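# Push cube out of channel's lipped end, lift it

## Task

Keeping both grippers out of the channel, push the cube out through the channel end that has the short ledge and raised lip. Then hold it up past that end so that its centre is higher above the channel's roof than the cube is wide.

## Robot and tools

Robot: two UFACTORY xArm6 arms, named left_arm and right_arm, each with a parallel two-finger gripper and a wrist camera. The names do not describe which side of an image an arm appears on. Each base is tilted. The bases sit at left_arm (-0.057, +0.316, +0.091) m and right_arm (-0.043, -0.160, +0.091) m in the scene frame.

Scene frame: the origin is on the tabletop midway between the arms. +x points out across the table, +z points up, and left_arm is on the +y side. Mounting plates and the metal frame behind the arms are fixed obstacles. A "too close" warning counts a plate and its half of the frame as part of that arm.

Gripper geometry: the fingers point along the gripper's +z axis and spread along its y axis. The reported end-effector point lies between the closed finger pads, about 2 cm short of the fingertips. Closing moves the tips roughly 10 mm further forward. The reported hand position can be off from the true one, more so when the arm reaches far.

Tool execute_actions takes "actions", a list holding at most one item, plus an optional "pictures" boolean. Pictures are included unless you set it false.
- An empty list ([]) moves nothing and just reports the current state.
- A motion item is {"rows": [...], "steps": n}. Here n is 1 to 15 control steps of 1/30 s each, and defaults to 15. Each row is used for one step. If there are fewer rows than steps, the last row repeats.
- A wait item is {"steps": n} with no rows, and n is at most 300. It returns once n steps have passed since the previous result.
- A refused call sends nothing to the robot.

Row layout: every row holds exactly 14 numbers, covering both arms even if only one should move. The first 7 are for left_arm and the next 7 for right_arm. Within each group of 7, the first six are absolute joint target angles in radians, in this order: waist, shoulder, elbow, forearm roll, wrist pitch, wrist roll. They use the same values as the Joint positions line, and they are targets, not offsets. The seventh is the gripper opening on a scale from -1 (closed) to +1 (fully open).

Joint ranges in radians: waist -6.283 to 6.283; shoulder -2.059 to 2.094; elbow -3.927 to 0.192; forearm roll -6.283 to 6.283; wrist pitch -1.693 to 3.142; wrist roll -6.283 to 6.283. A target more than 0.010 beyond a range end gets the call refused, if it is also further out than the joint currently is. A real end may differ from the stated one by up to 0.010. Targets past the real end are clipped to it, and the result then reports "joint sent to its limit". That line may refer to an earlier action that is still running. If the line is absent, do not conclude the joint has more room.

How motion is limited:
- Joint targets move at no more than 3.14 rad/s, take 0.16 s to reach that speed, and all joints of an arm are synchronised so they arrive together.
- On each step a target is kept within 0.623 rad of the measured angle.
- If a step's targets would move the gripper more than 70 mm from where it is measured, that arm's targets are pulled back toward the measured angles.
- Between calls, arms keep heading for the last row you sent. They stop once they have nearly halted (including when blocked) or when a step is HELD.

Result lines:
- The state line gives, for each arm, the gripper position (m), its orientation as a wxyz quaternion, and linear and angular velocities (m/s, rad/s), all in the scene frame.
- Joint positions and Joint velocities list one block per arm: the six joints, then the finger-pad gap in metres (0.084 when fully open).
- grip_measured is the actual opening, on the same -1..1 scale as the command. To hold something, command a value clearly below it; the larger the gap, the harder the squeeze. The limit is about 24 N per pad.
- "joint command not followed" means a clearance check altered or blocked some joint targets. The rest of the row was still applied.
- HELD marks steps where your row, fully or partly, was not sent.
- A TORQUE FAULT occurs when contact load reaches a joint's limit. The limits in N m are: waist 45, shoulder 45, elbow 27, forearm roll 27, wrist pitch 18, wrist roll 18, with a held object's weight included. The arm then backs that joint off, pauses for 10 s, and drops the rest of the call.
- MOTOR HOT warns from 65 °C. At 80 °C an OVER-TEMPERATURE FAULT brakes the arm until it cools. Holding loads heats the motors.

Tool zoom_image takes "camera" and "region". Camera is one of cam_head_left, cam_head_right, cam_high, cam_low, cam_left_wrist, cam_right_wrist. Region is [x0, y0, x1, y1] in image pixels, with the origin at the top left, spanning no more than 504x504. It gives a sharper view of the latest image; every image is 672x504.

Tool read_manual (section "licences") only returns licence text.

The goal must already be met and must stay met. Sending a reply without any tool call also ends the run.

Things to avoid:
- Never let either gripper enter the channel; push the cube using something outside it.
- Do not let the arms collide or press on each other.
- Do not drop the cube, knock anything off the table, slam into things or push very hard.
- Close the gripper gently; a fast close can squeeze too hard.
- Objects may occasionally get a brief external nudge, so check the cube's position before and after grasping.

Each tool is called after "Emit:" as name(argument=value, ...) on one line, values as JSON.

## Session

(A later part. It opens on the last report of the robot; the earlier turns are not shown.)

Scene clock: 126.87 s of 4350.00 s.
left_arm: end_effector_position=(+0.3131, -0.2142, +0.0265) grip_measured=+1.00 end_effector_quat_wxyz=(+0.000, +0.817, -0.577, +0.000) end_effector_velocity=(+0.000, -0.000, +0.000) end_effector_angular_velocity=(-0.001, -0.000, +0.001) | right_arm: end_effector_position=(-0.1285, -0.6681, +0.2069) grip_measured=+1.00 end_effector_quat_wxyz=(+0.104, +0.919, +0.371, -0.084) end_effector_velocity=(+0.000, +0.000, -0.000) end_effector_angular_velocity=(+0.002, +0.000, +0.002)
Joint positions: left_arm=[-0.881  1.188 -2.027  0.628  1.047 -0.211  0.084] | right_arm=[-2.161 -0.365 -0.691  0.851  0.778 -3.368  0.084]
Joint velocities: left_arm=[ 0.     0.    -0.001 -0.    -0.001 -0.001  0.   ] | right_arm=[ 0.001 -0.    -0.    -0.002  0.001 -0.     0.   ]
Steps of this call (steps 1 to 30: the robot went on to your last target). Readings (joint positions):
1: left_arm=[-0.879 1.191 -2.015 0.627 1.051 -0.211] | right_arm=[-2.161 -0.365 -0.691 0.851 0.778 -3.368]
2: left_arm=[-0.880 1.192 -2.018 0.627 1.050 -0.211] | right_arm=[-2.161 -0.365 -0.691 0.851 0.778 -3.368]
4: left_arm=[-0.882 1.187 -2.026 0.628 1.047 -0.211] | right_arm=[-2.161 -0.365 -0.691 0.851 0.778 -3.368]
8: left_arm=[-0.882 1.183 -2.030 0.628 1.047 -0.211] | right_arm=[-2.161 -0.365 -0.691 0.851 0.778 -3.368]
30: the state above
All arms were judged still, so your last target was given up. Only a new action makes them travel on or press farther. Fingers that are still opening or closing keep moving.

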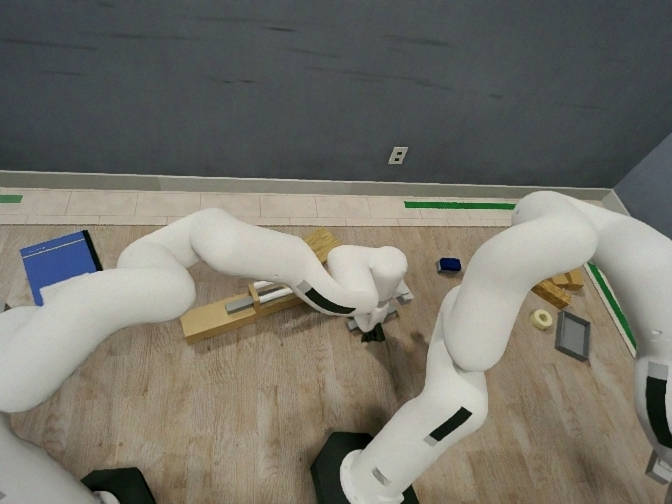

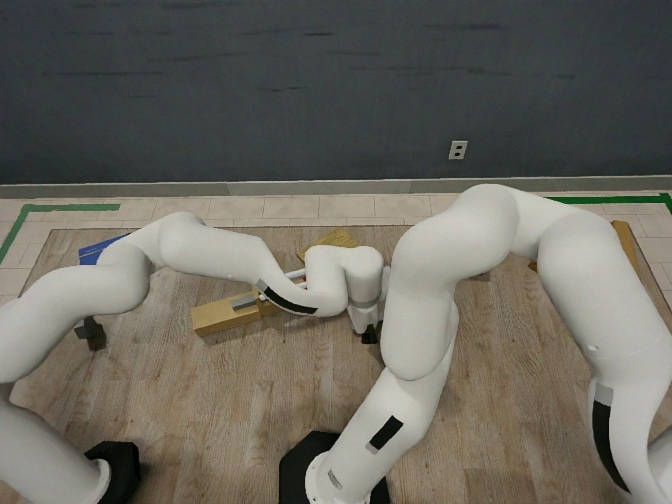

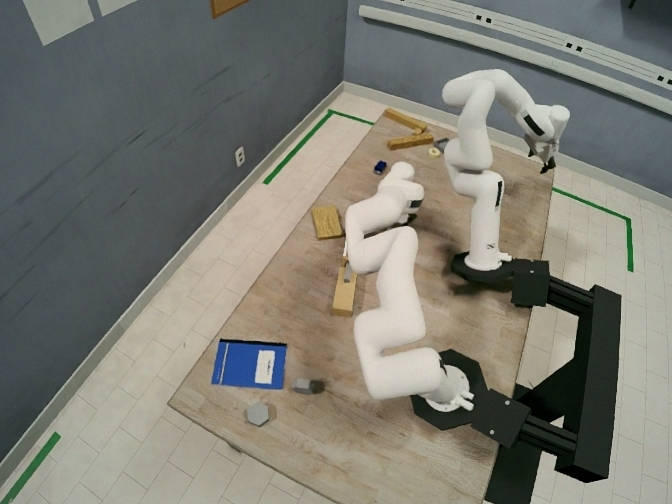

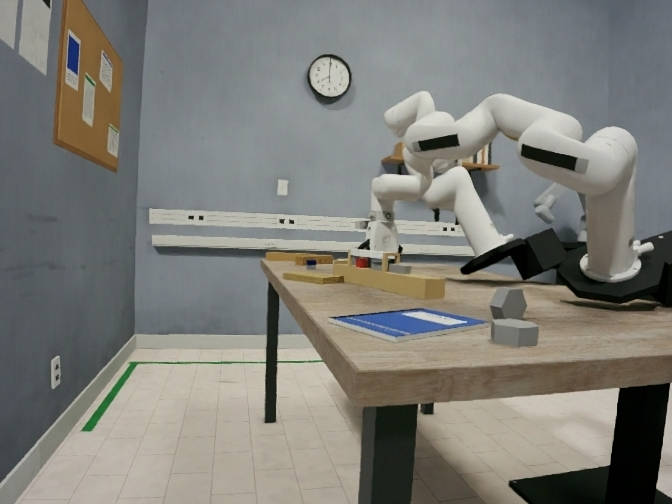

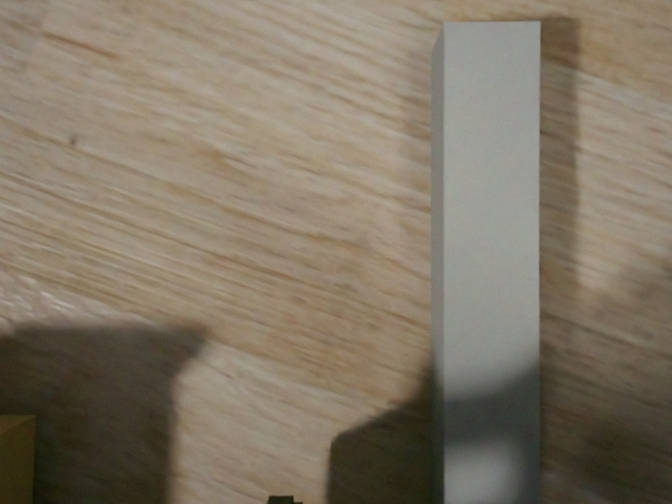

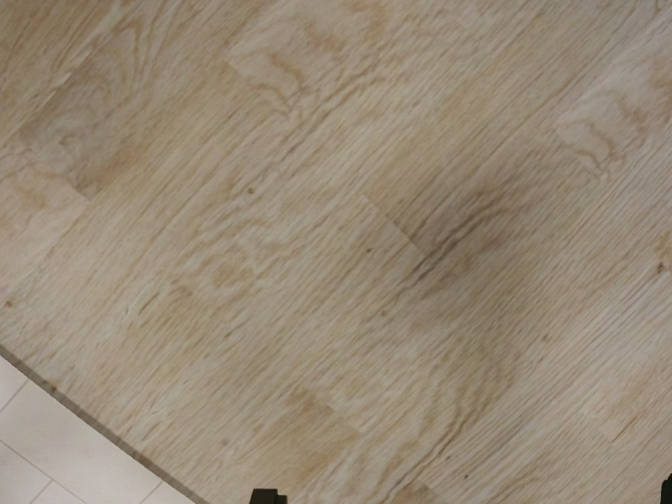

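Emit:
execute_actions(actions=[{"rows":[[-0.881,1.188,-2.027,0.628,1.047,-0.211,-1,-2.161,-0.365,-0.691,0.851,0.778,-3.368,1]]}], pictures=false)

Emit:
execute_actions(actions=[{"rows":[[-1.03,0.70,-1.649,0.552,1.202,-0.21,-1,-2.161,-0.365,-0.691,0.851,0.778,-3.368,1]]}], pictures=false)

Emit:
execute_actions(actions=[{"rows":[[-0.66,0.09,-0.90,0.70,0.92,-0.04,-1,-2.161,-0.365,-0.691,0.851,0.778,-3.368,1]]}], pictures=false)

Emit:
execute_actions(actions=[{"steps":8}], pictures=false)

Emit:
execute_actions(actions=[{"rows":[[-0.43,-0.37,-0.44,0.78,0.81,0.09,-1,-2.161,-0.365,-0.691,0.851,0.778,-3.368,1]]}], pictures=false)

Emit:
execute_actions(actions=[{"steps":10}], pictures=false)

Emit:
execute_actions(actions=[{"rows":[[-0.323,-0.22,-0.413,0.937,0.642,-0.021,-1,-2.161,-0.365,-0.691,0.851,0.778,-3.368,1]]}], pictures=false)

Emit:
execute_actions(actions=[{"steps":15}])

Scene clock: 149.17 s of 4350.00 s.
left_arm: end_effector_position=(+0.3131, -0.2142, +0.0265) grip_measured=-0.56 end_effector_quat_wxyz=(+0.000, +0.817, -0.577, +0.000) end_effector_velocity=(-0.000, +0.001, -0.001) end_effector_angular_velocity=(+0.002, +0.001, +0.001) | right_arm: end_effector_position=(-0.1285, -0.6681, +0.2069) grip_measured=+1.00 end_effector_quat_wxyz=(+0.104, +0.919, +0.371, -0.084) end_effector_velocity=(+0.000, -0.000, -0.000) end_effector_angular_velocity=(-0.000, -0.001, -0.000)
Joint positions: left_arm=[-0.881  1.188 -2.027  0.628  1.047 -0.211  0.02 ] | right_arm=[-2.161 -0.365 -0.691  0.851  0.778 -3.368  0.084]
Joint velocities: left_arm=[ 0.    -0.     0.002 -0.     0.001 -0.001 -0.   ] | right_arm=[ 0.    -0.     0.     0.001  0.     0.    -0.   ]
Steps of this call (steps 1 to 90: nothing new was sent; then 18.80 s passed at rest; steps 91 to 105: all 15 steps of this action). Readings (joint positions):
91: left_arm=[-0.881 1.188 -2.027 0.628 1.047 -0.211] | right_arm=[-2.161 -0.365 -0.691 0.851 0.778 -3.368]
92: left_arm=[-0.881 1.188 -2.027 0.628 1.047 -0.211] | right_arm=[-2.161 -0.365 -0.691 0.851 0.778 -3.368]
94: left_arm=[-0.881 1.188 -2.027 0.628 1.047 -0.211] | right_arm=[-2.161 -0.365 -0.691 0.851 0.778 -3.368]
98: left_arm=[-0.881 1.188 -2.027 0.628 1.047 -0.211] | right_arm=[-2.161 -0.365 -0.691 0.851 0.778 -3.368]
105: the state above

Scene clock: 149.67 s of 4350.00 s.
left_arm: end_effector_position=(+0.2906, -0.1560, +0.2034) grip_measured=-0.56 end_effector_quat_wxyz=(+0.004, +0.806, -0.592, +0.006) end_effector_velocity=(+0.004, +0.038, +0.160) end_effector_angular_velocity=(-0.130, -0.038, +0.020) | right_arm: end_effector_position=(-0.1285, -0.6681, +0.2069) grip_measured=+1.00 end_effector_quat_wxyz=(+0.104, +0.919, +0.371, -0.084) end_effector_velocity=(-0.000, -0.000, -0.000) end_effector_angular_velocity=(+0.000, +0.001, +0.001)
Joint positions: left_arm=[-1.029  0.706 -1.664  0.554  1.197 -0.21   0.02 ] | right_arm=[-2.161 -0.365 -0.691  0.851  0.778 -3.368  0.084]
Joint velocities: left_arm=[-0.11  -0.372  0.173 -0.046  0.083 -0.001 -0.   ] | right_arm=[ 0.     0.    -0.    -0.001 -0.001 -0.    -0.   ]
Steps of this call (steps 1 to 15: all 15 steps of this action). Readings (joint positions):
1: left_arm=[-0.881 1.188 -2.027 0.628 1.047 -0.211] | right_arm=[-2.161 -0.365 -0.691 0.851 0.778 -3.368]
2: left_arm=[-0.882 1.185 -2.024 0.627 1.048 -0.211] | right_arm=[-2.161 -0.365 -0.691 0.851 0.778 -3.368]
4: left_arm=[-0.894 1.142 -1.978 0.620 1.066 -0.211] | right_arm=[-2.161 -0.365 -0.691 0.851 0.778 -3.368]
8: left_arm=[-0.949 0.965 -1.856 0.593 1.117 -0.211] | right_arm=[-2.161 -0.365 -0.691 0.851 0.778 -3.368]
15: the state above

Scene clock: 150.17 s of 4350.00 s.
left_arm: end_effector_position=(+0.3652, +0.0208, +0.1625) grip_measured=-0.56 end_effector_quat_wxyz=(+0.003, +0.808, -0.589, +0.004) end_effector_velocity=(+0.006, +0.454, -0.130) end_effector_angular_velocity=(+0.040, +0.046, -0.047) | right_arm: end_effector_position=(-0.1285, -0.6681, +0.2069) grip_measured=+1.00 end_effector_quat_wxyz=(+0.104, +0.919, +0.371, -0.084) end_effector_velocity=(-0.000, +0.000, -0.001) end_effector_angular_velocity=(+0.002, -0.001, -0.000)
Joint positions: left_arm=[-0.746  0.237 -1.089  0.666  0.987 -0.081  0.02 ] | right_arm=[-2.161 -0.365 -0.691  0.851  0.778 -3.368  0.084]
Joint velocities: left_arm=[ 0.671 -1.141  1.46   0.266 -0.513  0.311 -0.   ] | right_arm=[ 0.     0.002 -0.    -0.001  0.     0.    -0.   ]
Steps of this call (steps 1 to 15: all 15 steps of this action). Readings (joint positions):
1: left_arm=[-1.031 0.698 -1.659 0.553 1.199 -0.210] | right_arm=[-2.161 -0.365 -0.691 0.851 0.778 -3.368]
2: left_arm=[-1.029 0.694 -1.652 0.554 1.197 -0.209] | right_arm=[-2.161 -0.365 -0.691 0.851 0.778 -3.368]
4: left_arm=[-1.001 0.655 -1.593 0.568 1.171 -0.194] | right_arm=[-2.161 -0.365 -0.691 0.851 0.778 -3.368]
8: left_arm=[-0.902 0.497 -1.428 0.605 1.104 -0.152] | right_arm=[-2.161 -0.365 -0.691 0.851 0.778 -3.368]
15: the state above

Scene clock: 150.43 s of 4350.00 s.
left_arm: end_effector_position=(+0.3594, +0.0772, +0.1456) grip_measured=-0.56 end_effector_quat_wxyz=(+0.003, +0.806, -0.592, +0.000) end_effector_velocity=(-0.003, -0.008, +0.002) end_effector_angular_velocity=(-0.021, -0.009, -0.022) | right_arm: end_effector_position=(-0.1285, -0.6681, +0.2069) grip_measured=+1.00 end_effector_quat_wxyz=(+0.104, +0.919, +0.371, -0.084) end_effector_velocity=(+0.000, -0.000, +0.000) end_effector_angular_velocity=(-0.001, -0.001, -0.001)
Joint positions: left_arm=[-0.662  0.092 -0.902  0.7    0.92  -0.04   0.02 ] | right_arm=[-2.161 -0.365 -0.691  0.851  0.778 -3.368  0.084]
Joint velocities: left_arm=[-0.01   0.001  0.006  0.004 -0.023  0.007 -0.   ] | right_arm=[ 0.     0.    -0.     0.002  0.     0.001  0.   ]
Steps of this call (steps 1 to 8: the robot went on to your last target). Readings (joint positions):
1: left_arm=[-0.723 0.199 -1.040 0.675 0.969 -0.070] | right_arm=[-2.161 -0.365 -0.691 0.851 0.778 -3.368]
2: left_arm=[-0.701 0.162 -0.992 0.683 0.953 -0.060] | right_arm=[-2.161 -0.365 -0.691 0.851 0.778 -3.368]
4: left_arm=[-0.669 0.107 -0.923 0.695 0.931 -0.046] | right_arm=[-2.161 -0.365 -0.691 0.851 0.778 -3.368]
8: the state above

Scene clock: 150.93 s of 4350.00 s.
left_arm: end_effector_position=(+0.3210, +0.2218, +0.1235) grip_measured=-0.56 end_effector_quat_wxyz=(-0.006, +0.810, -0.586, +0.004) end_effector_velocity=(+0.002, +0.001, +0.003) end_effector_angular_velocity=(-0.034, -0.027, -0.018) | right_arm: end_effector_position=(-0.1285, -0.6681, +0.2069) grip_measured=+1.00 end_effector_quat_wxyz=(+0.104, +0.919, +0.371, -0.084) end_effector_velocity=(+0.000, +0.000, -0.000) end_effector_angular_velocity=(+0.001, +0.001, +0.002)
Joint positions: left_arm=[-0.431 -0.367 -0.442  0.779  0.812  0.089  0.02 ] | right_arm=[-2.161 -0.365 -0.691  0.851  0.778 -3.368  0.084]
Joint velocities: left_arm=[ 0.018 -0.041  0.032  0.014 -0.046  0.027 -0.   ] | right_arm=[ 0.    -0.     0.    -0.002  0.    -0.    -0.   ]
Steps of this call (steps 1 to 15: all 15 steps of this action). Readings (joint positions):
1: left_arm=[-0.662 0.092 -0.902 0.700 0.920 -0.040] | right_arm=[-2.161 -0.365 -0.691 0.851 0.778 -3.368]
2: left_arm=[-0.660 0.089 -0.898 0.700 0.918 -0.039] | right_arm=[-2.161 -0.365 -0.691 0.851 0.778 -3.368]
4: left_arm=[-0.637 0.042 -0.848 0.709 0.904 -0.024] | right_arm=[-2.161 -0.365 -0.691 0.851 0.778 -3.368]
8: left_arm=[-0.538 -0.155 -0.656 0.743 0.861 0.030] | right_arm=[-2.161 -0.365 -0.691 0.851 0.778 -3.368]
15: the state above

Scene clock: 151.27 s of 4350.00 s.
left_arm: end_effector_position=(+0.3211, +0.2218, +0.1237) grip_measured=-0.56 end_effector_quat_wxyz=(-0.006, +0.810, -0.586, +0.005) end_effector_velocity=(-0.000, +0.002, -0.000) end_effector_angular_velocity=(+0.002, -0.000, +0.003) | right_arm: end_effector_position=(-0.1285, -0.6681, +0.2069) grip_measured=+1.00 end_effector_quat_wxyz=(+0.104, +0.919, +0.371, -0.084) end_effector_velocity=(+0.000, -0.000, -0.000) end_effector_angular_velocity=(-0.000, -0.002, -0.002)
Joint positions: left_arm=[-0.431 -0.369 -0.441  0.78   0.81   0.09   0.02 ] | right_arm=[-2.161 -0.365 -0.691  0.851  0.778 -3.368  0.084]
Joint velocities: left_arm=[ 0.003 -0.006  0.003  0.001  0.002  0.    -0.   ] | right_arm=[ 0.     0.001  0.     0.002  0.     0.001 -0.   ]
Steps of this call (steps 1 to 10: the robot went on to your last target). Readings (joint positions):
1: left_arm=[-0.431 -0.368 -0.442 0.779 0.811 0.089] | right_arm=[-2.161 -0.365 -0.691 0.851 0.778 -3.368]
2: left_arm=[-0.431 -0.368 -0.442 0.780 0.810 0.090] | right_arm=[-2.161 -0.365 -0.691 0.851 0.778 -3.368]
4: left_arm=[-0.431 -0.368 -0.442 0.780 0.810 0.090] | right_arm=[-2.161 -0.365 -0.691 0.851 0.778 -3.368]
8: left_arm=[-0.431 -0.369 -0.441 0.780 0.810 0.090] | right_arm=[-2.161 -0.365 -0.691 0.851 0.778 -3.368]
10: the state above

Scene clock: 151.77 s of 4350.00 s.
left_arm: end_effector_position=(+0.3085, +0.2196, +0.0706) grip_measured=-0.56 end_effector_quat_wxyz=(+0.000, +0.809, -0.587, +0.001) end_effector_velocity=(-0.003, +0.001, -0.002) end_effector_angular_velocity=(+0.003, +0.004, -0.003) | right_arm: end_effector_position=(-0.1285, -0.6681, +0.2069) grip_measured=+1.00 end_effector_quat_wxyz=(+0.104, +0.919, +0.371, -0.084) end_effector_velocity=(-0.000, +0.000, -0.000) end_effector_angular_velocity=(+0.003, +0.001, +0.001)
Joint positions: left_arm=[-0.323 -0.221 -0.414  0.937  0.642 -0.021  0.02 ] | right_arm=[-2.161 -0.365 -0.691  0.851  0.778 -3.368  0.084]
Joint velocities: left_arm=[ 0.001  0.002  0.005  0.002 -0.001 -0.002  0.   ] | right_arm=[ 0.     0.     0.    -0.003  0.     0.     0.   ]
Steps of this call (steps 1 to 15: all 15 steps of this action). Readings (joint positions):
1: left_arm=[-0.430 -0.369 -0.441 0.780 0.810 0.090] | right_arm=[-2.161 -0.365 -0.691 0.851 0.778 -3.368]
2: left_arm=[-0.428 -0.367 -0.440 0.784 0.805 0.087] | right_arm=[-2.161 -0.365 -0.691 0.851 0.778 -3.368]
4: left_arm=[-0.397 -0.326 -0.437 0.831 0.752 0.053] | right_arm=[-2.161 -0.365 -0.691 0.851 0.778 -3.368]
8: left_arm=[-0.326 -0.221 -0.408 0.930 0.653 -0.015] | right_arm=[-2.161 -0.365 -0.691 0.851 0.778 -3.368]
15: the state above

Scene clock: 152.27 s of 4350.00 s.
left_arm: end_effector_position=(+0.3080, +0.2198, +0.0702) grip_measured=-0.56 end_effector_quat_wxyz=(+0.000, +0.809, -0.588, +0.000) end_effector_velocity=(+0.000, -0.000, -0.000) end_effector_angular_velocity=(-0.001, -0.000, +0.000) | right_arm: end_effector_position=(-0.1285, -0.6681, +0.2069) grip_measured=+1.00 end_effector_quat_wxyz=(+0.104, +0.919, +0.371, -0.084) end_effector_velocity=(-0.000, +0.000, -0.000) end_effector_angular_velocity=(+0.000, -0.001, -0.002)
Joint positions: left_arm=[-0.323 -0.22  -0.413  0.937  0.642 -0.021  0.02 ] | right_arm=[-2.161 -0.365 -0.691  0.851  0.778 -3.368  0.084]
Joint velocities: left_arm=[ 0.     0.    -0.     0.    -0.001 -0.    -0.   ] | right_arm=[-0.     0.001 -0.     0.001 -0.     0.001 -0.   ]
Steps of this call (steps 1 to 15: the robot went on to your last target). Readings (joint positions):
1: left_arm=[-0.323 -0.221 -0.413 0.937 0.642 -0.021] | right_arm=[-2.161 -0.365 -0.691 0.851 0.778 -3.368]
2: left_arm=[-0.323 -0.221 -0.413 0.937 0.642 -0.021] | right_arm=[-2.161 -0.365 -0.691 0.851 0.778 -3.368]
4: left_arm=[-0.323 -0.220 -0.413 0.937 0.642 -0.021] | right_arm=[-2.161 -0.365 -0.691 0.851 0.778 -3.368]
8: left_arm=[-0.323 -0.220 -0.413 0.937 0.642 -0.021] | right_arm=[-2.161 -0.365 -0.691 0.851 0.778 -3.368]
15: the state above
All arms were judged still, so your last target was given up. Only a new action makes them travel on or press farther. Fingers that are still opening or closing keep moving.

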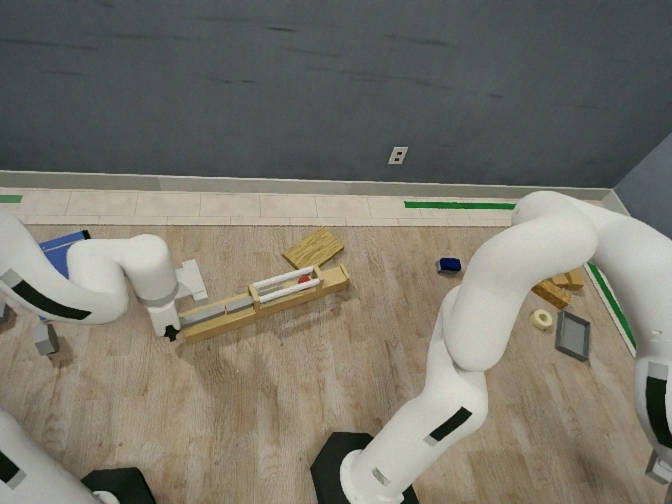

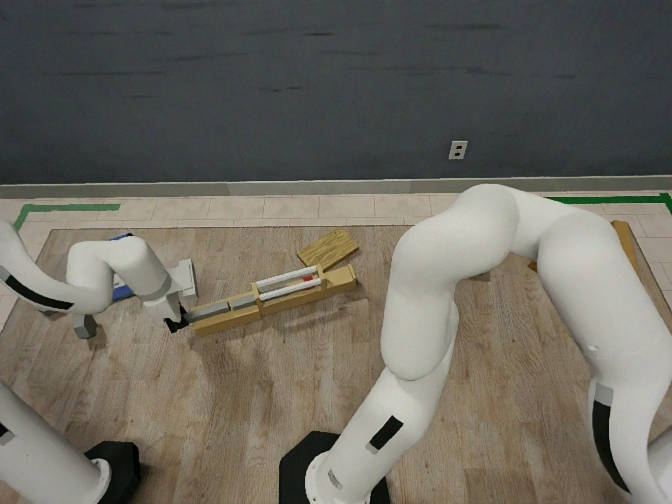

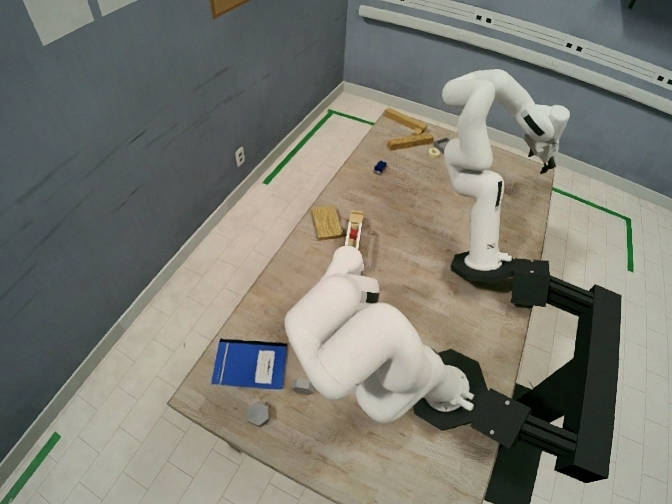

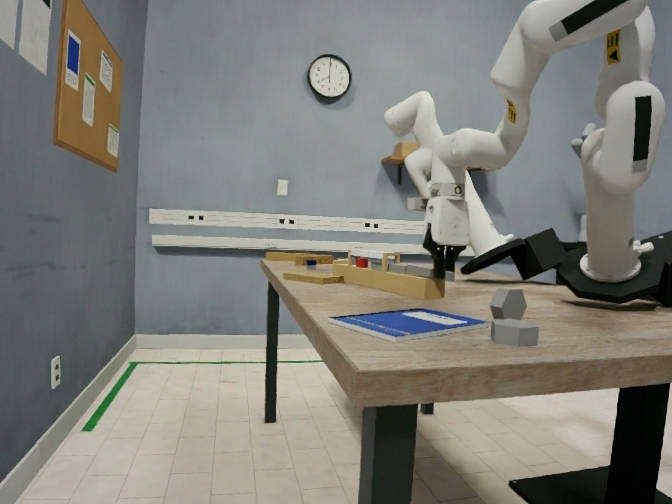

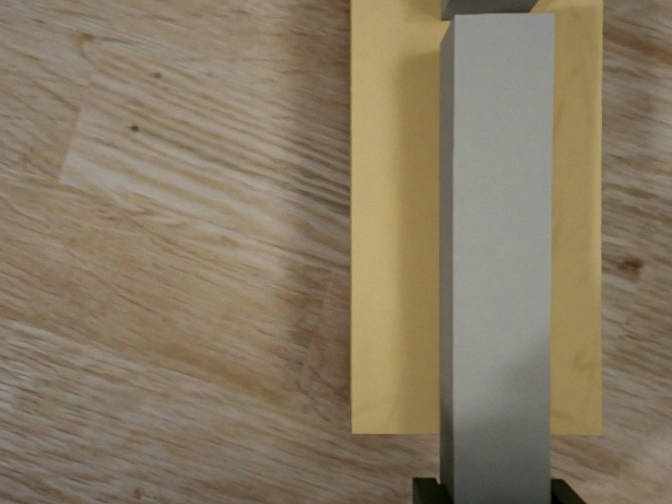

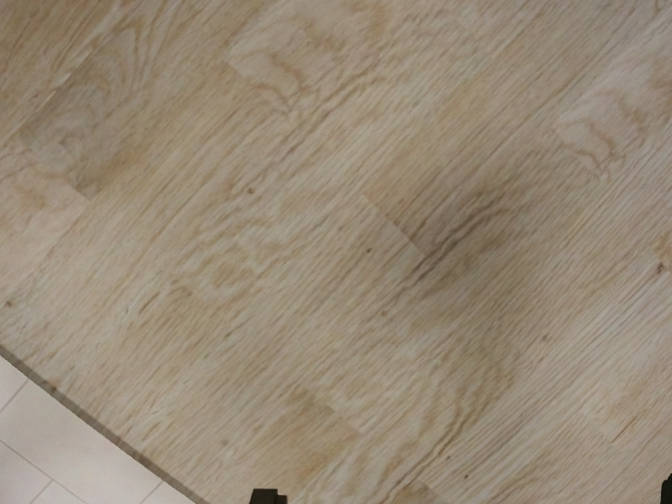

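Emit:
execute_actions(actions=[{"rows":[[-0.372,-0.137,-0.485,0.93,0.658,-0.063,-1,-2.161,-0.365,-0.691,0.851,0.778,-3.368,1]],"steps":10}], pictures=false)

Emit:
execute_actions(actions=[{"rows":[[-0.417,-0.057,-0.559,0.92,0.676,-0.097,-1,-2.161,-0.365,-0.691,0.851,0.778,-3.368,1]],"steps":10}], pictures=false)

Emit:
execute_actions(actions=[{"rows":[[-0.458,0.019,-0.634,0.905,0.694,-0.121,-1,-2.161,-0.365,-0.691,0.851,0.778,-3.368,1]],"steps":10}], pictures=false)

Emit:
execute_actions(actions=[{"rows":[[-0.494,0.094,-0.712,0.889,0.712,-0.138,-1,-2.161,-0.365,-0.691,0.851,0.778,-3.368,1]],"steps":10}], pictures=false)

Emit:
execute_actions(actions=[{"rows":[[-0.526,0.166,-0.793,0.87,0.731,-0.148,-1,-2.161,-0.365,-0.691,0.851,0.778,-3.368,1]]}])

Emit:
zoom_image(camera="cam_head_left", region=[160, 210, 420, 360])

Scene clock: 160.30 s of 4350.00 s.
left_arm: end_effector_position=(+0.3159, +0.1961, +0.0701) grip_measured=-0.56 end_effector_quat_wxyz=(+0.001, +0.809, -0.588, +0.000) end_effector_velocity=(+0.001, +0.002, +0.001) end_effector_angular_velocity=(+0.004, -0.001, +0.009) | right_arm: end_effector_position=(-0.1285, -0.6681, +0.2069) grip_measured=+1.00 end_effector_quat_wxyz=(+0.104, +0.919, +0.371, -0.084) end_effector_velocity=(-0.000, +0.000, -0.000) end_effector_angular_velocity=(+0.000, -0.001, -0.002)
Joint positions: left_arm=[-0.372 -0.137 -0.485  0.93   0.658 -0.063  0.02 ] | right_arm=[-2.161 -0.365 -0.691  0.851  0.778 -3.368  0.084]
Joint velocities: left_arm=[ 0.002 -0.006  0.001 -0.001  0.005 -0.004 -0.   ] | right_arm=[-0.001  0.001  0.     0.001  0.001 -0.     0.   ]
Steps of this call (steps 1 to 90: nothing new was sent; then 4.70 s passed at rest; steps 91 to 100: all 10 steps of this action). Readings (joint positions):
91: left_arm=[-0.323 -0.220 -0.413 0.937 0.642 -0.021] | right_arm=[-2.161 -0.365 -0.691 0.851 0.778 -3.368]
92: left_arm=[-0.325 -0.217 -0.416 0.937 0.643 -0.023] | right_arm=[-2.161 -0.365 -0.691 0.851 0.778 -3.368]
94: left_arm=[-0.348 -0.176 -0.451 0.933 0.652 -0.044] | right_arm=[-2.161 -0.365 -0.691 0.851 0.778 -3.368]
98: left_arm=[-0.372 -0.137 -0.484 0.930 0.657 -0.062] | right_arm=[-2.161 -0.365 -0.691 0.851 0.778 -3.368]
100: the state above

Scene clock: 160.63 s of 4350.00 s.
left_arm: end_effector_position=(+0.3245, +0.1724, +0.0706) grip_measured=-0.56 end_effector_quat_wxyz=(-0.000, +0.809, -0.587, +0.001) end_effector_velocity=(-0.001, +0.000, -0.000) end_effector_angular_velocity=(-0.001, +0.001, +0.006) | right_arm: end_effector_position=(-0.1285, -0.6681, +0.2069) grip_measured=+1.00 end_effector_quat_wxyz=(+0.104, +0.919, +0.371, -0.084) end_effector_velocity=(-0.001, +0.000, -0.000) end_effector_angular_velocity=(-0.000, +0.000, -0.001)
Joint positions: left_arm=[-0.417 -0.058 -0.559  0.92   0.676 -0.097  0.02 ] | right_arm=[-2.161 -0.365 -0.691  0.851  0.778 -3.368  0.084]
Joint velocities: left_arm=[ 0.001 -0.001  0.002 -0.001 -0.002 -0.005 -0.   ] | right_arm=[-0.001  0.001 -0.     0.001 -0.    -0.001 -0.   ]
Steps of this call (steps 1 to 10: all 10 steps of this action). Readings (joint positions):
1: left_arm=[-0.372 -0.137 -0.485 0.930 0.658 -0.063] | right_arm=[-2.161 -0.365 -0.691 0.851 0.778 -3.368]
2: left_arm=[-0.374 -0.134 -0.488 0.930 0.659 -0.065] | right_arm=[-2.161 -0.365 -0.691 0.851 0.778 -3.368]
4: left_arm=[-0.396 -0.096 -0.525 0.924 0.671 -0.082] | right_arm=[-2.161 -0.365 -0.691 0.851 0.778 -3.368]
8: left_arm=[-0.417 -0.059 -0.559 0.920 0.676 -0.096] | right_arm=[-2.161 -0.365 -0.691 0.851 0.778 -3.368]
10: the state above

Scene clock: 160.97 s of 4350.00 s.
left_arm: end_effector_position=(+0.3312, +0.1485, +0.0702) grip_measured=-0.56 end_effector_quat_wxyz=(+0.000, +0.809, -0.588, -0.000) end_effector_velocity=(+0.001, +0.000, +0.000) end_effector_angular_velocity=(-0.000, -0.000, +0.008) | right_arm: end_effector_position=(-0.1285, -0.6681, +0.2069) grip_measured=+1.00 end_effector_quat_wxyz=(+0.104, +0.919, +0.371, -0.084) end_effector_velocity=(-0.000, +0.000, -0.000) end_effector_angular_velocity=(+0.002, +0.001, +0.000)
Joint positions: left_arm=[-0.458  0.019 -0.633  0.905  0.694 -0.121  0.02 ] | right_arm=[-2.161 -0.365 -0.691  0.851  0.778 -3.368  0.084]
Joint velocities: left_arm=[ 0.002 -0.002 -0.001 -0.002  0.    -0.004  0.   ] | right_arm=[-0.     0.001 -0.    -0.003 -0.     0.001  0.   ]
Steps of this call (steps 1 to 10: all 10 steps of this action). Readings (joint positions):
1: left_arm=[-0.417 -0.058 -0.559 0.920 0.676 -0.097] | right_arm=[-2.161 -0.365 -0.691 0.851 0.778 -3.368]
2: left_arm=[-0.419 -0.055 -0.563 0.919 0.678 -0.098] | right_arm=[-2.161 -0.365 -0.691 0.851 0.778 -3.368]
4: left_arm=[-0.439 -0.016 -0.600 0.911 0.688 -0.111] | right_arm=[-2.161 -0.365 -0.691 0.851 0.778 -3.368]
8: left_arm=[-0.458 0.019 -0.633 0.905 0.693 -0.120] | right_arm=[-2.161 -0.365 -0.691 0.851 0.778 -3.368]
10: the state above

Scene clock: 161.30 s of 4350.00 s.
left_arm: end_effector_position=(+0.3390, +0.1247, +0.0701) grip_measured=-0.56 end_effector_quat_wxyz=(+0.000, +0.809, -0.588, +0.000) end_effector_velocity=(+0.000, +0.000, +0.000) end_effector_angular_velocity=(-0.001, +0.001, +0.005) | right_arm: end_effector_position=(-0.1285, -0.6681, +0.2069) grip_measured=+1.00 end_effector_quat_wxyz=(+0.104, +0.919, +0.371, -0.084) end_effector_velocity=(+0.000, -0.000, -0.000) end_effector_angular_velocity=(-0.001, -0.002, -0.001)
Joint positions: left_arm=[-0.494  0.094 -0.711  0.889  0.712 -0.138  0.02 ] | right_arm=[-2.161 -0.365 -0.691  0.851  0.778 -3.368  0.084]
Joint velocities: left_arm=[ 0.001 -0.002  0.    -0.002 -0.001 -0.002  0.   ] | right_arm=[ 0.     0.001  0.     0.002 -0.     0.     0.   ]
Steps of this call (steps 1 to 10: all 10 steps of this action). Readings (joint positions):
1: left_arm=[-0.458 0.019 -0.633 0.905 0.694 -0.121] | right_arm=[-2.161 -0.365 -0.691 0.851 0.778 -3.368]
2: left_arm=[-0.459 0.021 -0.637 0.904 0.695 -0.122] | right_arm=[-2.161 -0.365 -0.691 0.851 0.778 -3.368]
4: left_arm=[-0.477 0.059 -0.676 0.896 0.706 -0.131] | right_arm=[-2.161 -0.365 -0.691 0.851 0.778 -3.368]
8: left_arm=[-0.494 0.094 -0.711 0.889 0.711 -0.138] | right_arm=[-2.161 -0.365 -0.691 0.851 0.778 -3.368]
10: the state above

Scene clock: 161.80 s of 4350.00 s.
left_arm: end_effector_position=(+0.3474, +0.1010, +0.0702) grip_measured=-0.56 end_effector_quat_wxyz=(+0.000, +0.810, -0.587, +0.001) end_effector_velocity=(+0.001, -0.000, +0.000) end_effector_angular_velocity=(-0.000, -0.001, +0.001) | right_arm: end_effector_position=(-0.1285, -0.6681, +0.2069) grip_measured=+1.00 end_effector_quat_wxyz=(+0.104, +0.919, +0.371, -0.084) end_effector_velocity=(-0.000, +0.000, +0.000) end_effector_angular_velocity=(+0.000, +0.000, -0.000)
Joint positions: left_arm=[-0.526  0.166 -0.792  0.87   0.731 -0.148  0.02 ] | right_arm=[-2.161 -0.365 -0.691  0.851  0.778 -3.368  0.084]
Joint velocities: left_arm=[-0.     0.001 -0.003 -0.     0.001 -0.     0.   ] | right_arm=[-0.     0.    -0.    -0.001 -0.     0.    -0.   ]
Steps of this call (steps 1 to 15: all 15 steps of this action). Readings (joint positions):
1: left_arm=[-0.494 0.094 -0.711 0.889 0.712 -0.138] | right_arm=[-2.161 -0.365 -0.691 0.851 0.778 -3.368]
2: left_arm=[-0.495 0.096 -0.715 0.888 0.713 -0.139] | right_arm=[-2.161 -0.365 -0.691 0.851 0.778 -3.368]
4: left_arm=[-0.510 0.132 -0.755 0.878 0.724 -0.144] | right_arm=[-2.161 -0.365 -0.691 0.851 0.778 -3.368]
8: left_arm=[-0.526 0.166 -0.792 0.870 0.730 -0.148] | right_arm=[-2.161 -0.365 -0.691 0.851 0.778 -3.368]
15: the state above

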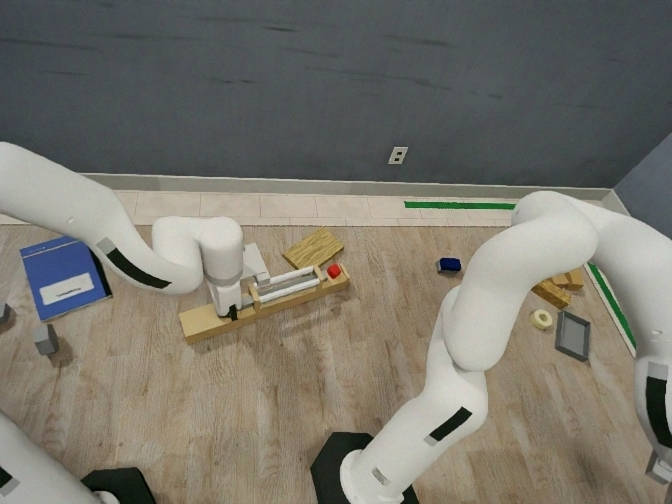

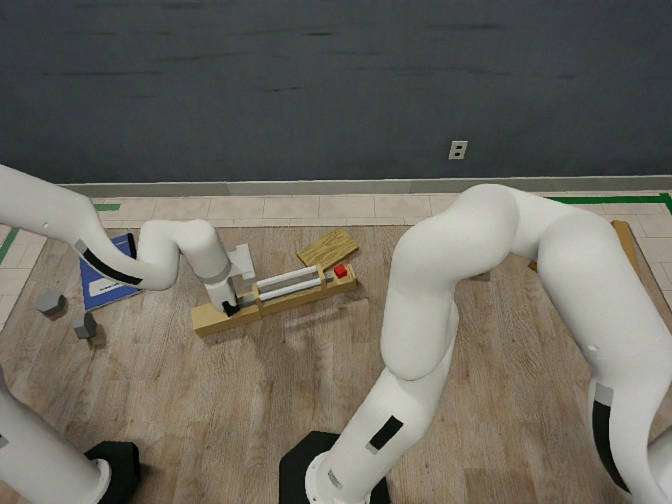

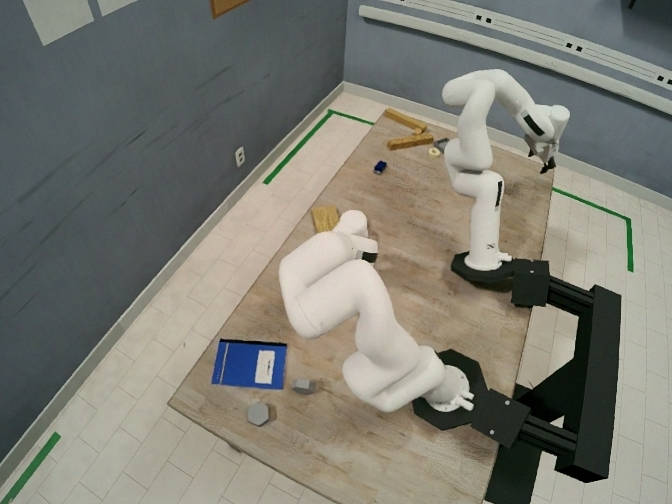

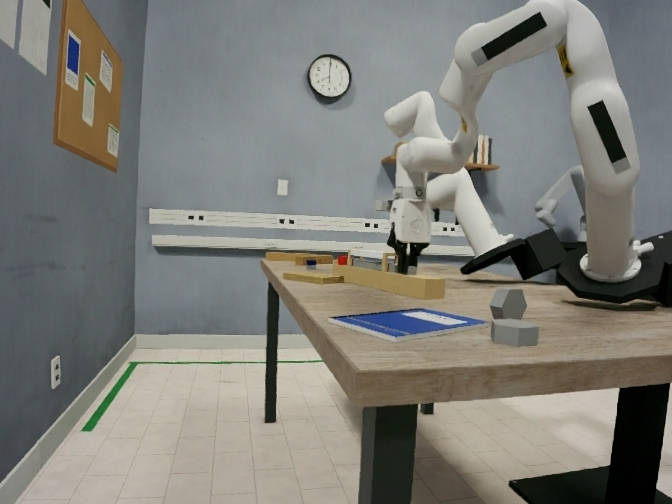

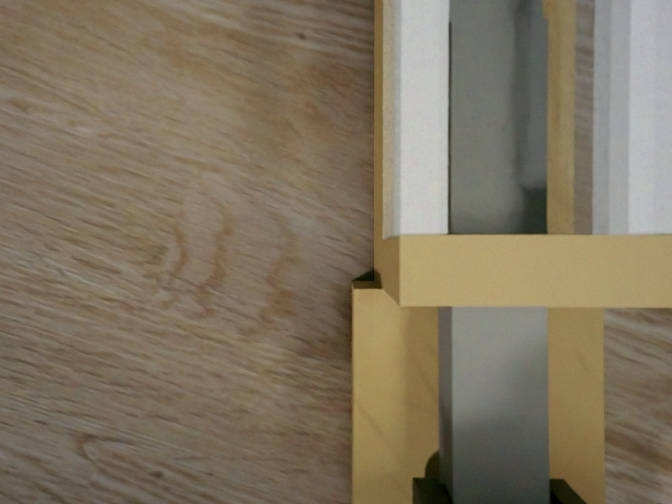

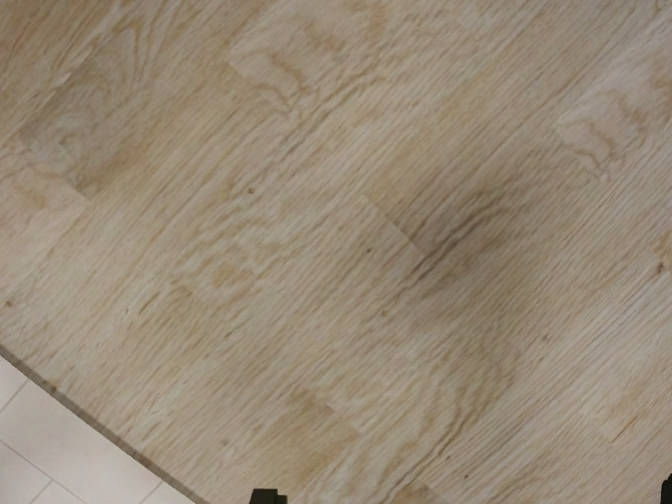

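Region (160, 210, 420, 360) of cam_head_left's 672x504 image, scaled by 1.938, with more detail than that image has; it fills the top 291 rows of this view, and the rest is white.

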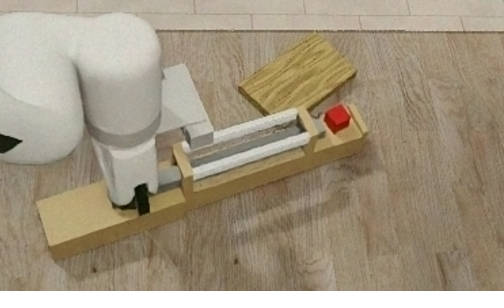

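Emit:
execute_actions(actions=[{"rows":[[-0.526,0.166,-0.793,0.87,0.731,-0.148,1,-2.161,-0.365,-0.691,0.851,0.778,-3.368,1]]}], pictures=false)

Emit:
execute_actions(actions=[{"rows":[[-0.63,0.02,-0.82,0.72,0.90,-0.04,1,-2.161,-0.365,-0.691,0.851,0.778,-3.368,1]],"steps":10}], pictures=false)

Emit:
execute_actions(actions=[{"rows":[[-0.808,0.701,-1.722,0.595,1.162,-0.016,1,-2.161,-0.365,-0.691,0.851,0.778,-3.368,1]]}], pictures=false)

Emit:
execute_actions(actions=[{"steps":30}])

Scene clock: 175.67 s of 4350.00 s.
left_arm: end_effector_position=(+0.3477, +0.1010, +0.0703) grip_measured=+1.00 end_effector_quat_wxyz=(+0.000, +0.810, -0.587, +0.001) end_effector_velocity=(-0.000, +0.001, -0.001) end_effector_angular_velocity=(+0.002, +0.001, +0.001) | right_arm: end_effector_position=(-0.1285, -0.6681, +0.2069) grip_measured=+1.00 end_effector_quat_wxyz=(+0.104, +0.919, +0.371, -0.084) end_effector_velocity=(-0.000, +0.000, -0.000) end_effector_angular_velocity=(+0.002, +0.000, +0.000)
Joint positions: left_arm=[-0.526  0.166 -0.793  0.87   0.731 -0.148  0.084] | right_arm=[-2.161 -0.365 -0.691  0.851  0.778 -3.368  0.084]
Joint velocities: left_arm=[ 0.     0.001  0.001  0.     0.002 -0.001  0.   ] | right_arm=[ 0.     0.001  0.    -0.002  0.     0.     0.   ]
Steps of this call (steps 1 to 15: the robot went on to your last target; steps 16 to 90: nothing new was sent; then 10.37 s passed at rest; steps 91 to 105: all 15 steps of this action). Readings (joint positions):
91: left_arm=[-0.526 0.166 -0.793 0.870 0.731 -0.148] | right_arm=[-2.161 -0.365 -0.691 0.851 0.778 -3.368]
92: left_arm=[-0.526 0.166 -0.793 0.870 0.731 -0.148] | right_arm=[-2.161 -0.365 -0.691 0.851 0.778 -3.368]
94: left_arm=[-0.526 0.166 -0.793 0.870 0.731 -0.148] | right_arm=[-2.161 -0.365 -0.691 0.851 0.778 -3.368]
98: left_arm=[-0.526 0.166 -0.793 0.870 0.731 -0.148] | right_arm=[-2.161 -0.365 -0.691 0.851 0.778 -3.368]
105: the state above

Scene clock: 176.00 s of 4350.00 s.
left_arm: end_effector_position=(+0.3576, +0.1007, +0.1446) grip_measured=+1.00 end_effector_quat_wxyz=(+0.001, +0.810, -0.587, +0.006) end_effector_velocity=(-0.076, +0.035, -0.068) end_effector_angular_velocity=(+0.178, +0.155, -0.100) | right_arm: end_effector_position=(-0.1285, -0.6681, +0.2069) grip_measured=+1.00 end_effector_quat_wxyz=(+0.104, +0.919, +0.371, -0.084) end_effector_velocity=(-0.000, +0.000, -0.000) end_effector_angular_velocity=(+0.001, -0.001, +0.000)
Joint positions: left_arm=[-0.63   0.017 -0.824  0.722  0.897 -0.042  0.084] | right_arm=[-2.161 -0.365 -0.691  0.851  0.778 -3.368  0.084]
Joint velocities: left_arm=[ 0.006  0.065  0.118 -0.032  0.073  0.031 -0.   ] | right_arm=[-0.     0.001 -0.    -0.     0.001 -0.     0.   ]
Steps of this call (steps 1 to 10: all 10 steps of this action). Readings (joint positions):
1: left_arm=[-0.526 0.166 -0.793 0.870 0.731 -0.148] | right_arm=[-2.161 -0.365 -0.691 0.851 0.778 -3.368]
2: left_arm=[-0.528 0.164 -0.793 0.866 0.736 -0.145] | right_arm=[-2.161 -0.365 -0.691 0.851 0.778 -3.368]
4: left_arm=[-0.557 0.126 -0.796 0.821 0.789 -0.112] | right_arm=[-2.161 -0.365 -0.691 0.851 0.778 -3.368]
8: left_arm=[-0.628 0.018 -0.828 0.727 0.888 -0.046] | right_arm=[-2.161 -0.365 -0.691 0.851 0.778 -3.368]
10: the state above

Scene clock: 176.50 s of 4350.00 s.
left_arm: end_effector_position=(+0.4037, -0.0620, +0.1511) grip_measured=+1.00 end_effector_quat_wxyz=(-0.006, +0.805, -0.592, -0.010) end_effector_velocity=(+0.124, -0.417, +0.101) end_effector_angular_velocity=(-0.225, -0.120, +0.148) | right_arm: end_effector_position=(-0.1285, -0.6681, +0.2069) grip_measured=+1.00 end_effector_quat_wxyz=(+0.104, +0.919, +0.371, -0.084) end_effector_velocity=(-0.000, -0.000, +0.001) end_effector_angular_velocity=(-0.002, +0.001, +0.000)
Joint positions: left_arm=[-0.775  0.575 -1.527  0.618  1.114 -0.02   0.084] | right_arm=[-2.161 -0.365 -0.691  0.851  0.778 -3.368  0.084]
Joint velocities: left_arm=[-0.31   1.201 -1.89  -0.22   0.458  0.042 -0.   ] | right_arm=[-0.    -0.001 -0.     0.001 -0.001 -0.    -0.   ]
Steps of this call (steps 1 to 15: all 15 steps of this action). Readings (joint positions):
1: left_arm=[-0.630 0.019 -0.821 0.721 0.899 -0.041] | right_arm=[-2.161 -0.365 -0.691 0.851 0.778 -3.368]
2: left_arm=[-0.631 0.024 -0.822 0.720 0.902 -0.040] | right_arm=[-2.161 -0.365 -0.691 0.851 0.778 -3.368]
4: left_arm=[-0.643 0.071 -0.871 0.710 0.925 -0.038] | right_arm=[-2.161 -0.365 -0.691 0.851 0.778 -3.368]
8: left_arm=[-0.705 0.300 -1.106 0.668 1.010 -0.030] | right_arm=[-2.161 -0.365 -0.691 0.851 0.778 -3.368]
15: the state above

Scene clock: 177.50 s of 4350.00 s.
left_arm: end_effector_position=(+0.4124, -0.1042, +0.1604) grip_measured=+1.00 end_effector_quat_wxyz=(+0.000, +0.809, -0.587, +0.000) end_effector_velocity=(-0.000, -0.000, -0.000) end_effector_angular_velocity=(+0.000, +0.000, +0.000) | right_arm: end_effector_position=(-0.1285, -0.6681, +0.2069) grip_measured=+1.00 end_effector_quat_wxyz=(+0.104, +0.919, +0.371, -0.084) end_effector_velocity=(-0.001, +0.000, -0.001) end_effector_angular_velocity=(+0.001, -0.000, -0.001)
Joint positions: left_arm=[-0.808  0.701 -1.722  0.595  1.162 -0.016  0.084] | right_arm=[-2.161 -0.365 -0.691  0.851  0.778 -3.368  0.084]
Joint velocities: left_arm=[-0.     0.     0.001  0.    -0.    -0.001  0.   ] | right_arm=[-0.     0.002  0.    -0.    -0.001 -0.    -0.   ]
Steps of this call (steps 1 to 30: the robot went on to your last target). Readings (joint positions):
1: left_arm=[-0.786 0.615 -1.589 0.611 1.129 -0.019] | right_arm=[-2.161 -0.365 -0.691 0.851 0.778 -3.368]
2: left_arm=[-0.795 0.650 -1.643 0.604 1.141 -0.018] | right_arm=[-2.161 -0.365 -0.691 0.851 0.778 -3.368]
4: left_arm=[-0.807 0.691 -1.703 0.597 1.156 -0.016] | right_arm=[-2.161 -0.365 -0.691 0.851 0.778 -3.368]
8: left_arm=[-0.807 0.699 -1.719 0.595 1.162 -0.016] | right_arm=[-2.161 -0.365 -0.691 0.851 0.778 -3.368]
30: the state above
All arms were judged still, so your last target was given up. Only a new action makes them travel on or press farther. Fingers that are still opening or closing keep moving.

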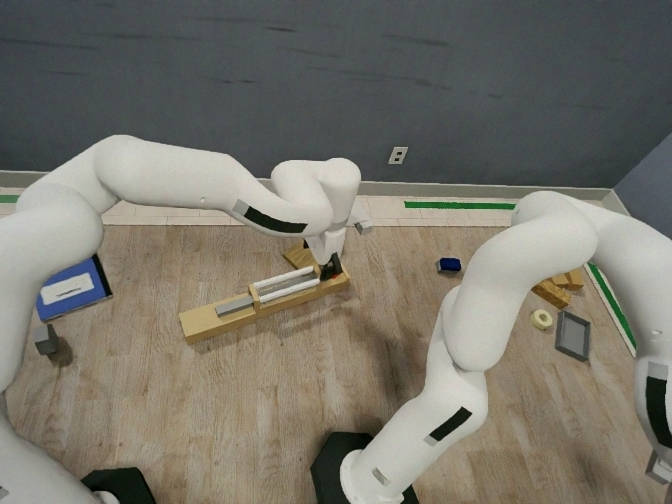

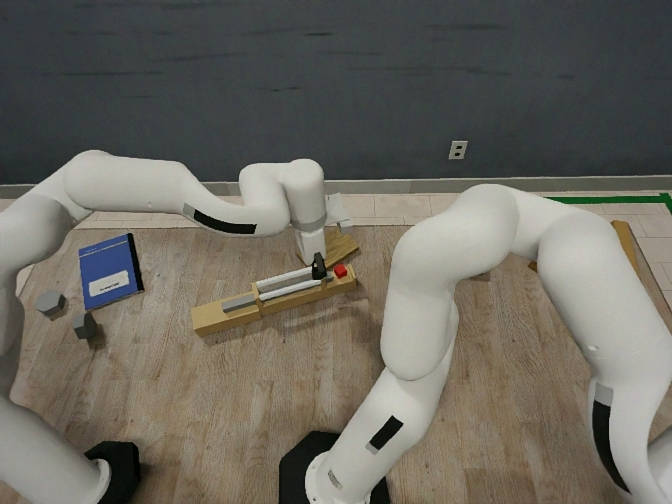

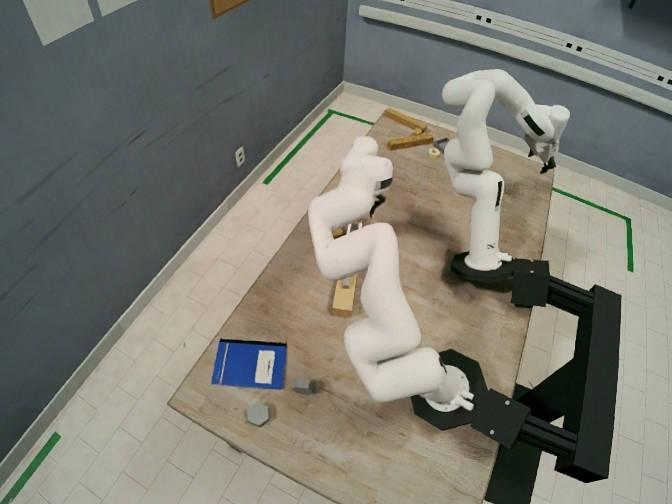

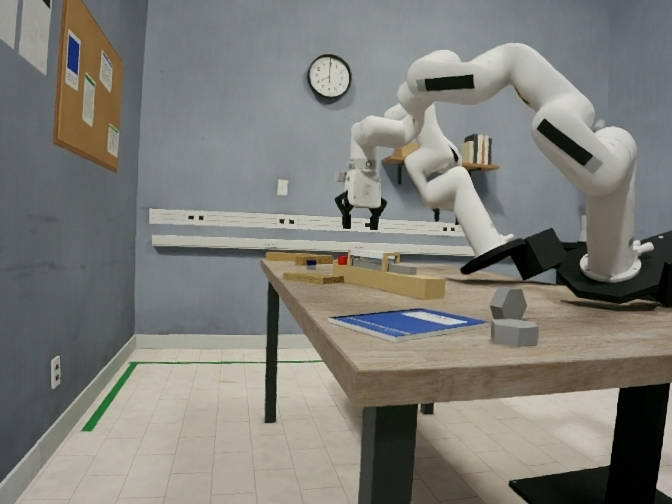

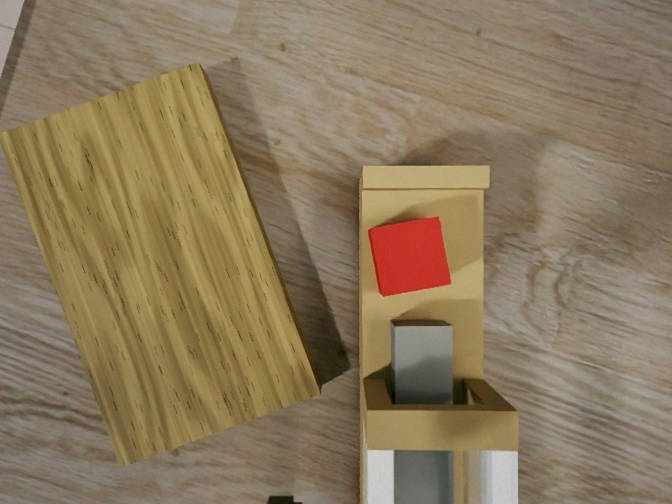

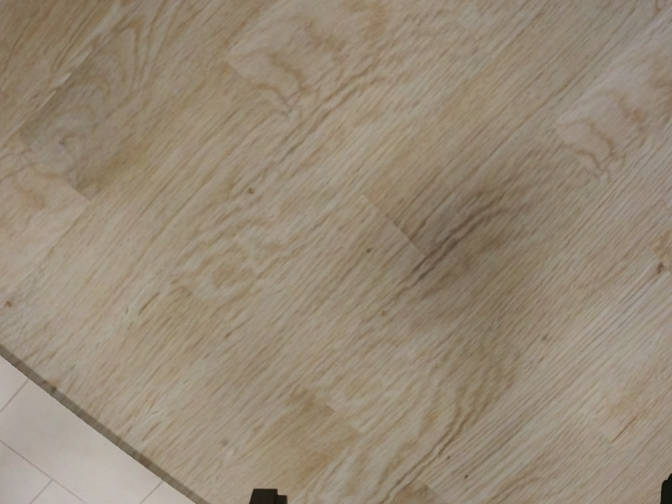

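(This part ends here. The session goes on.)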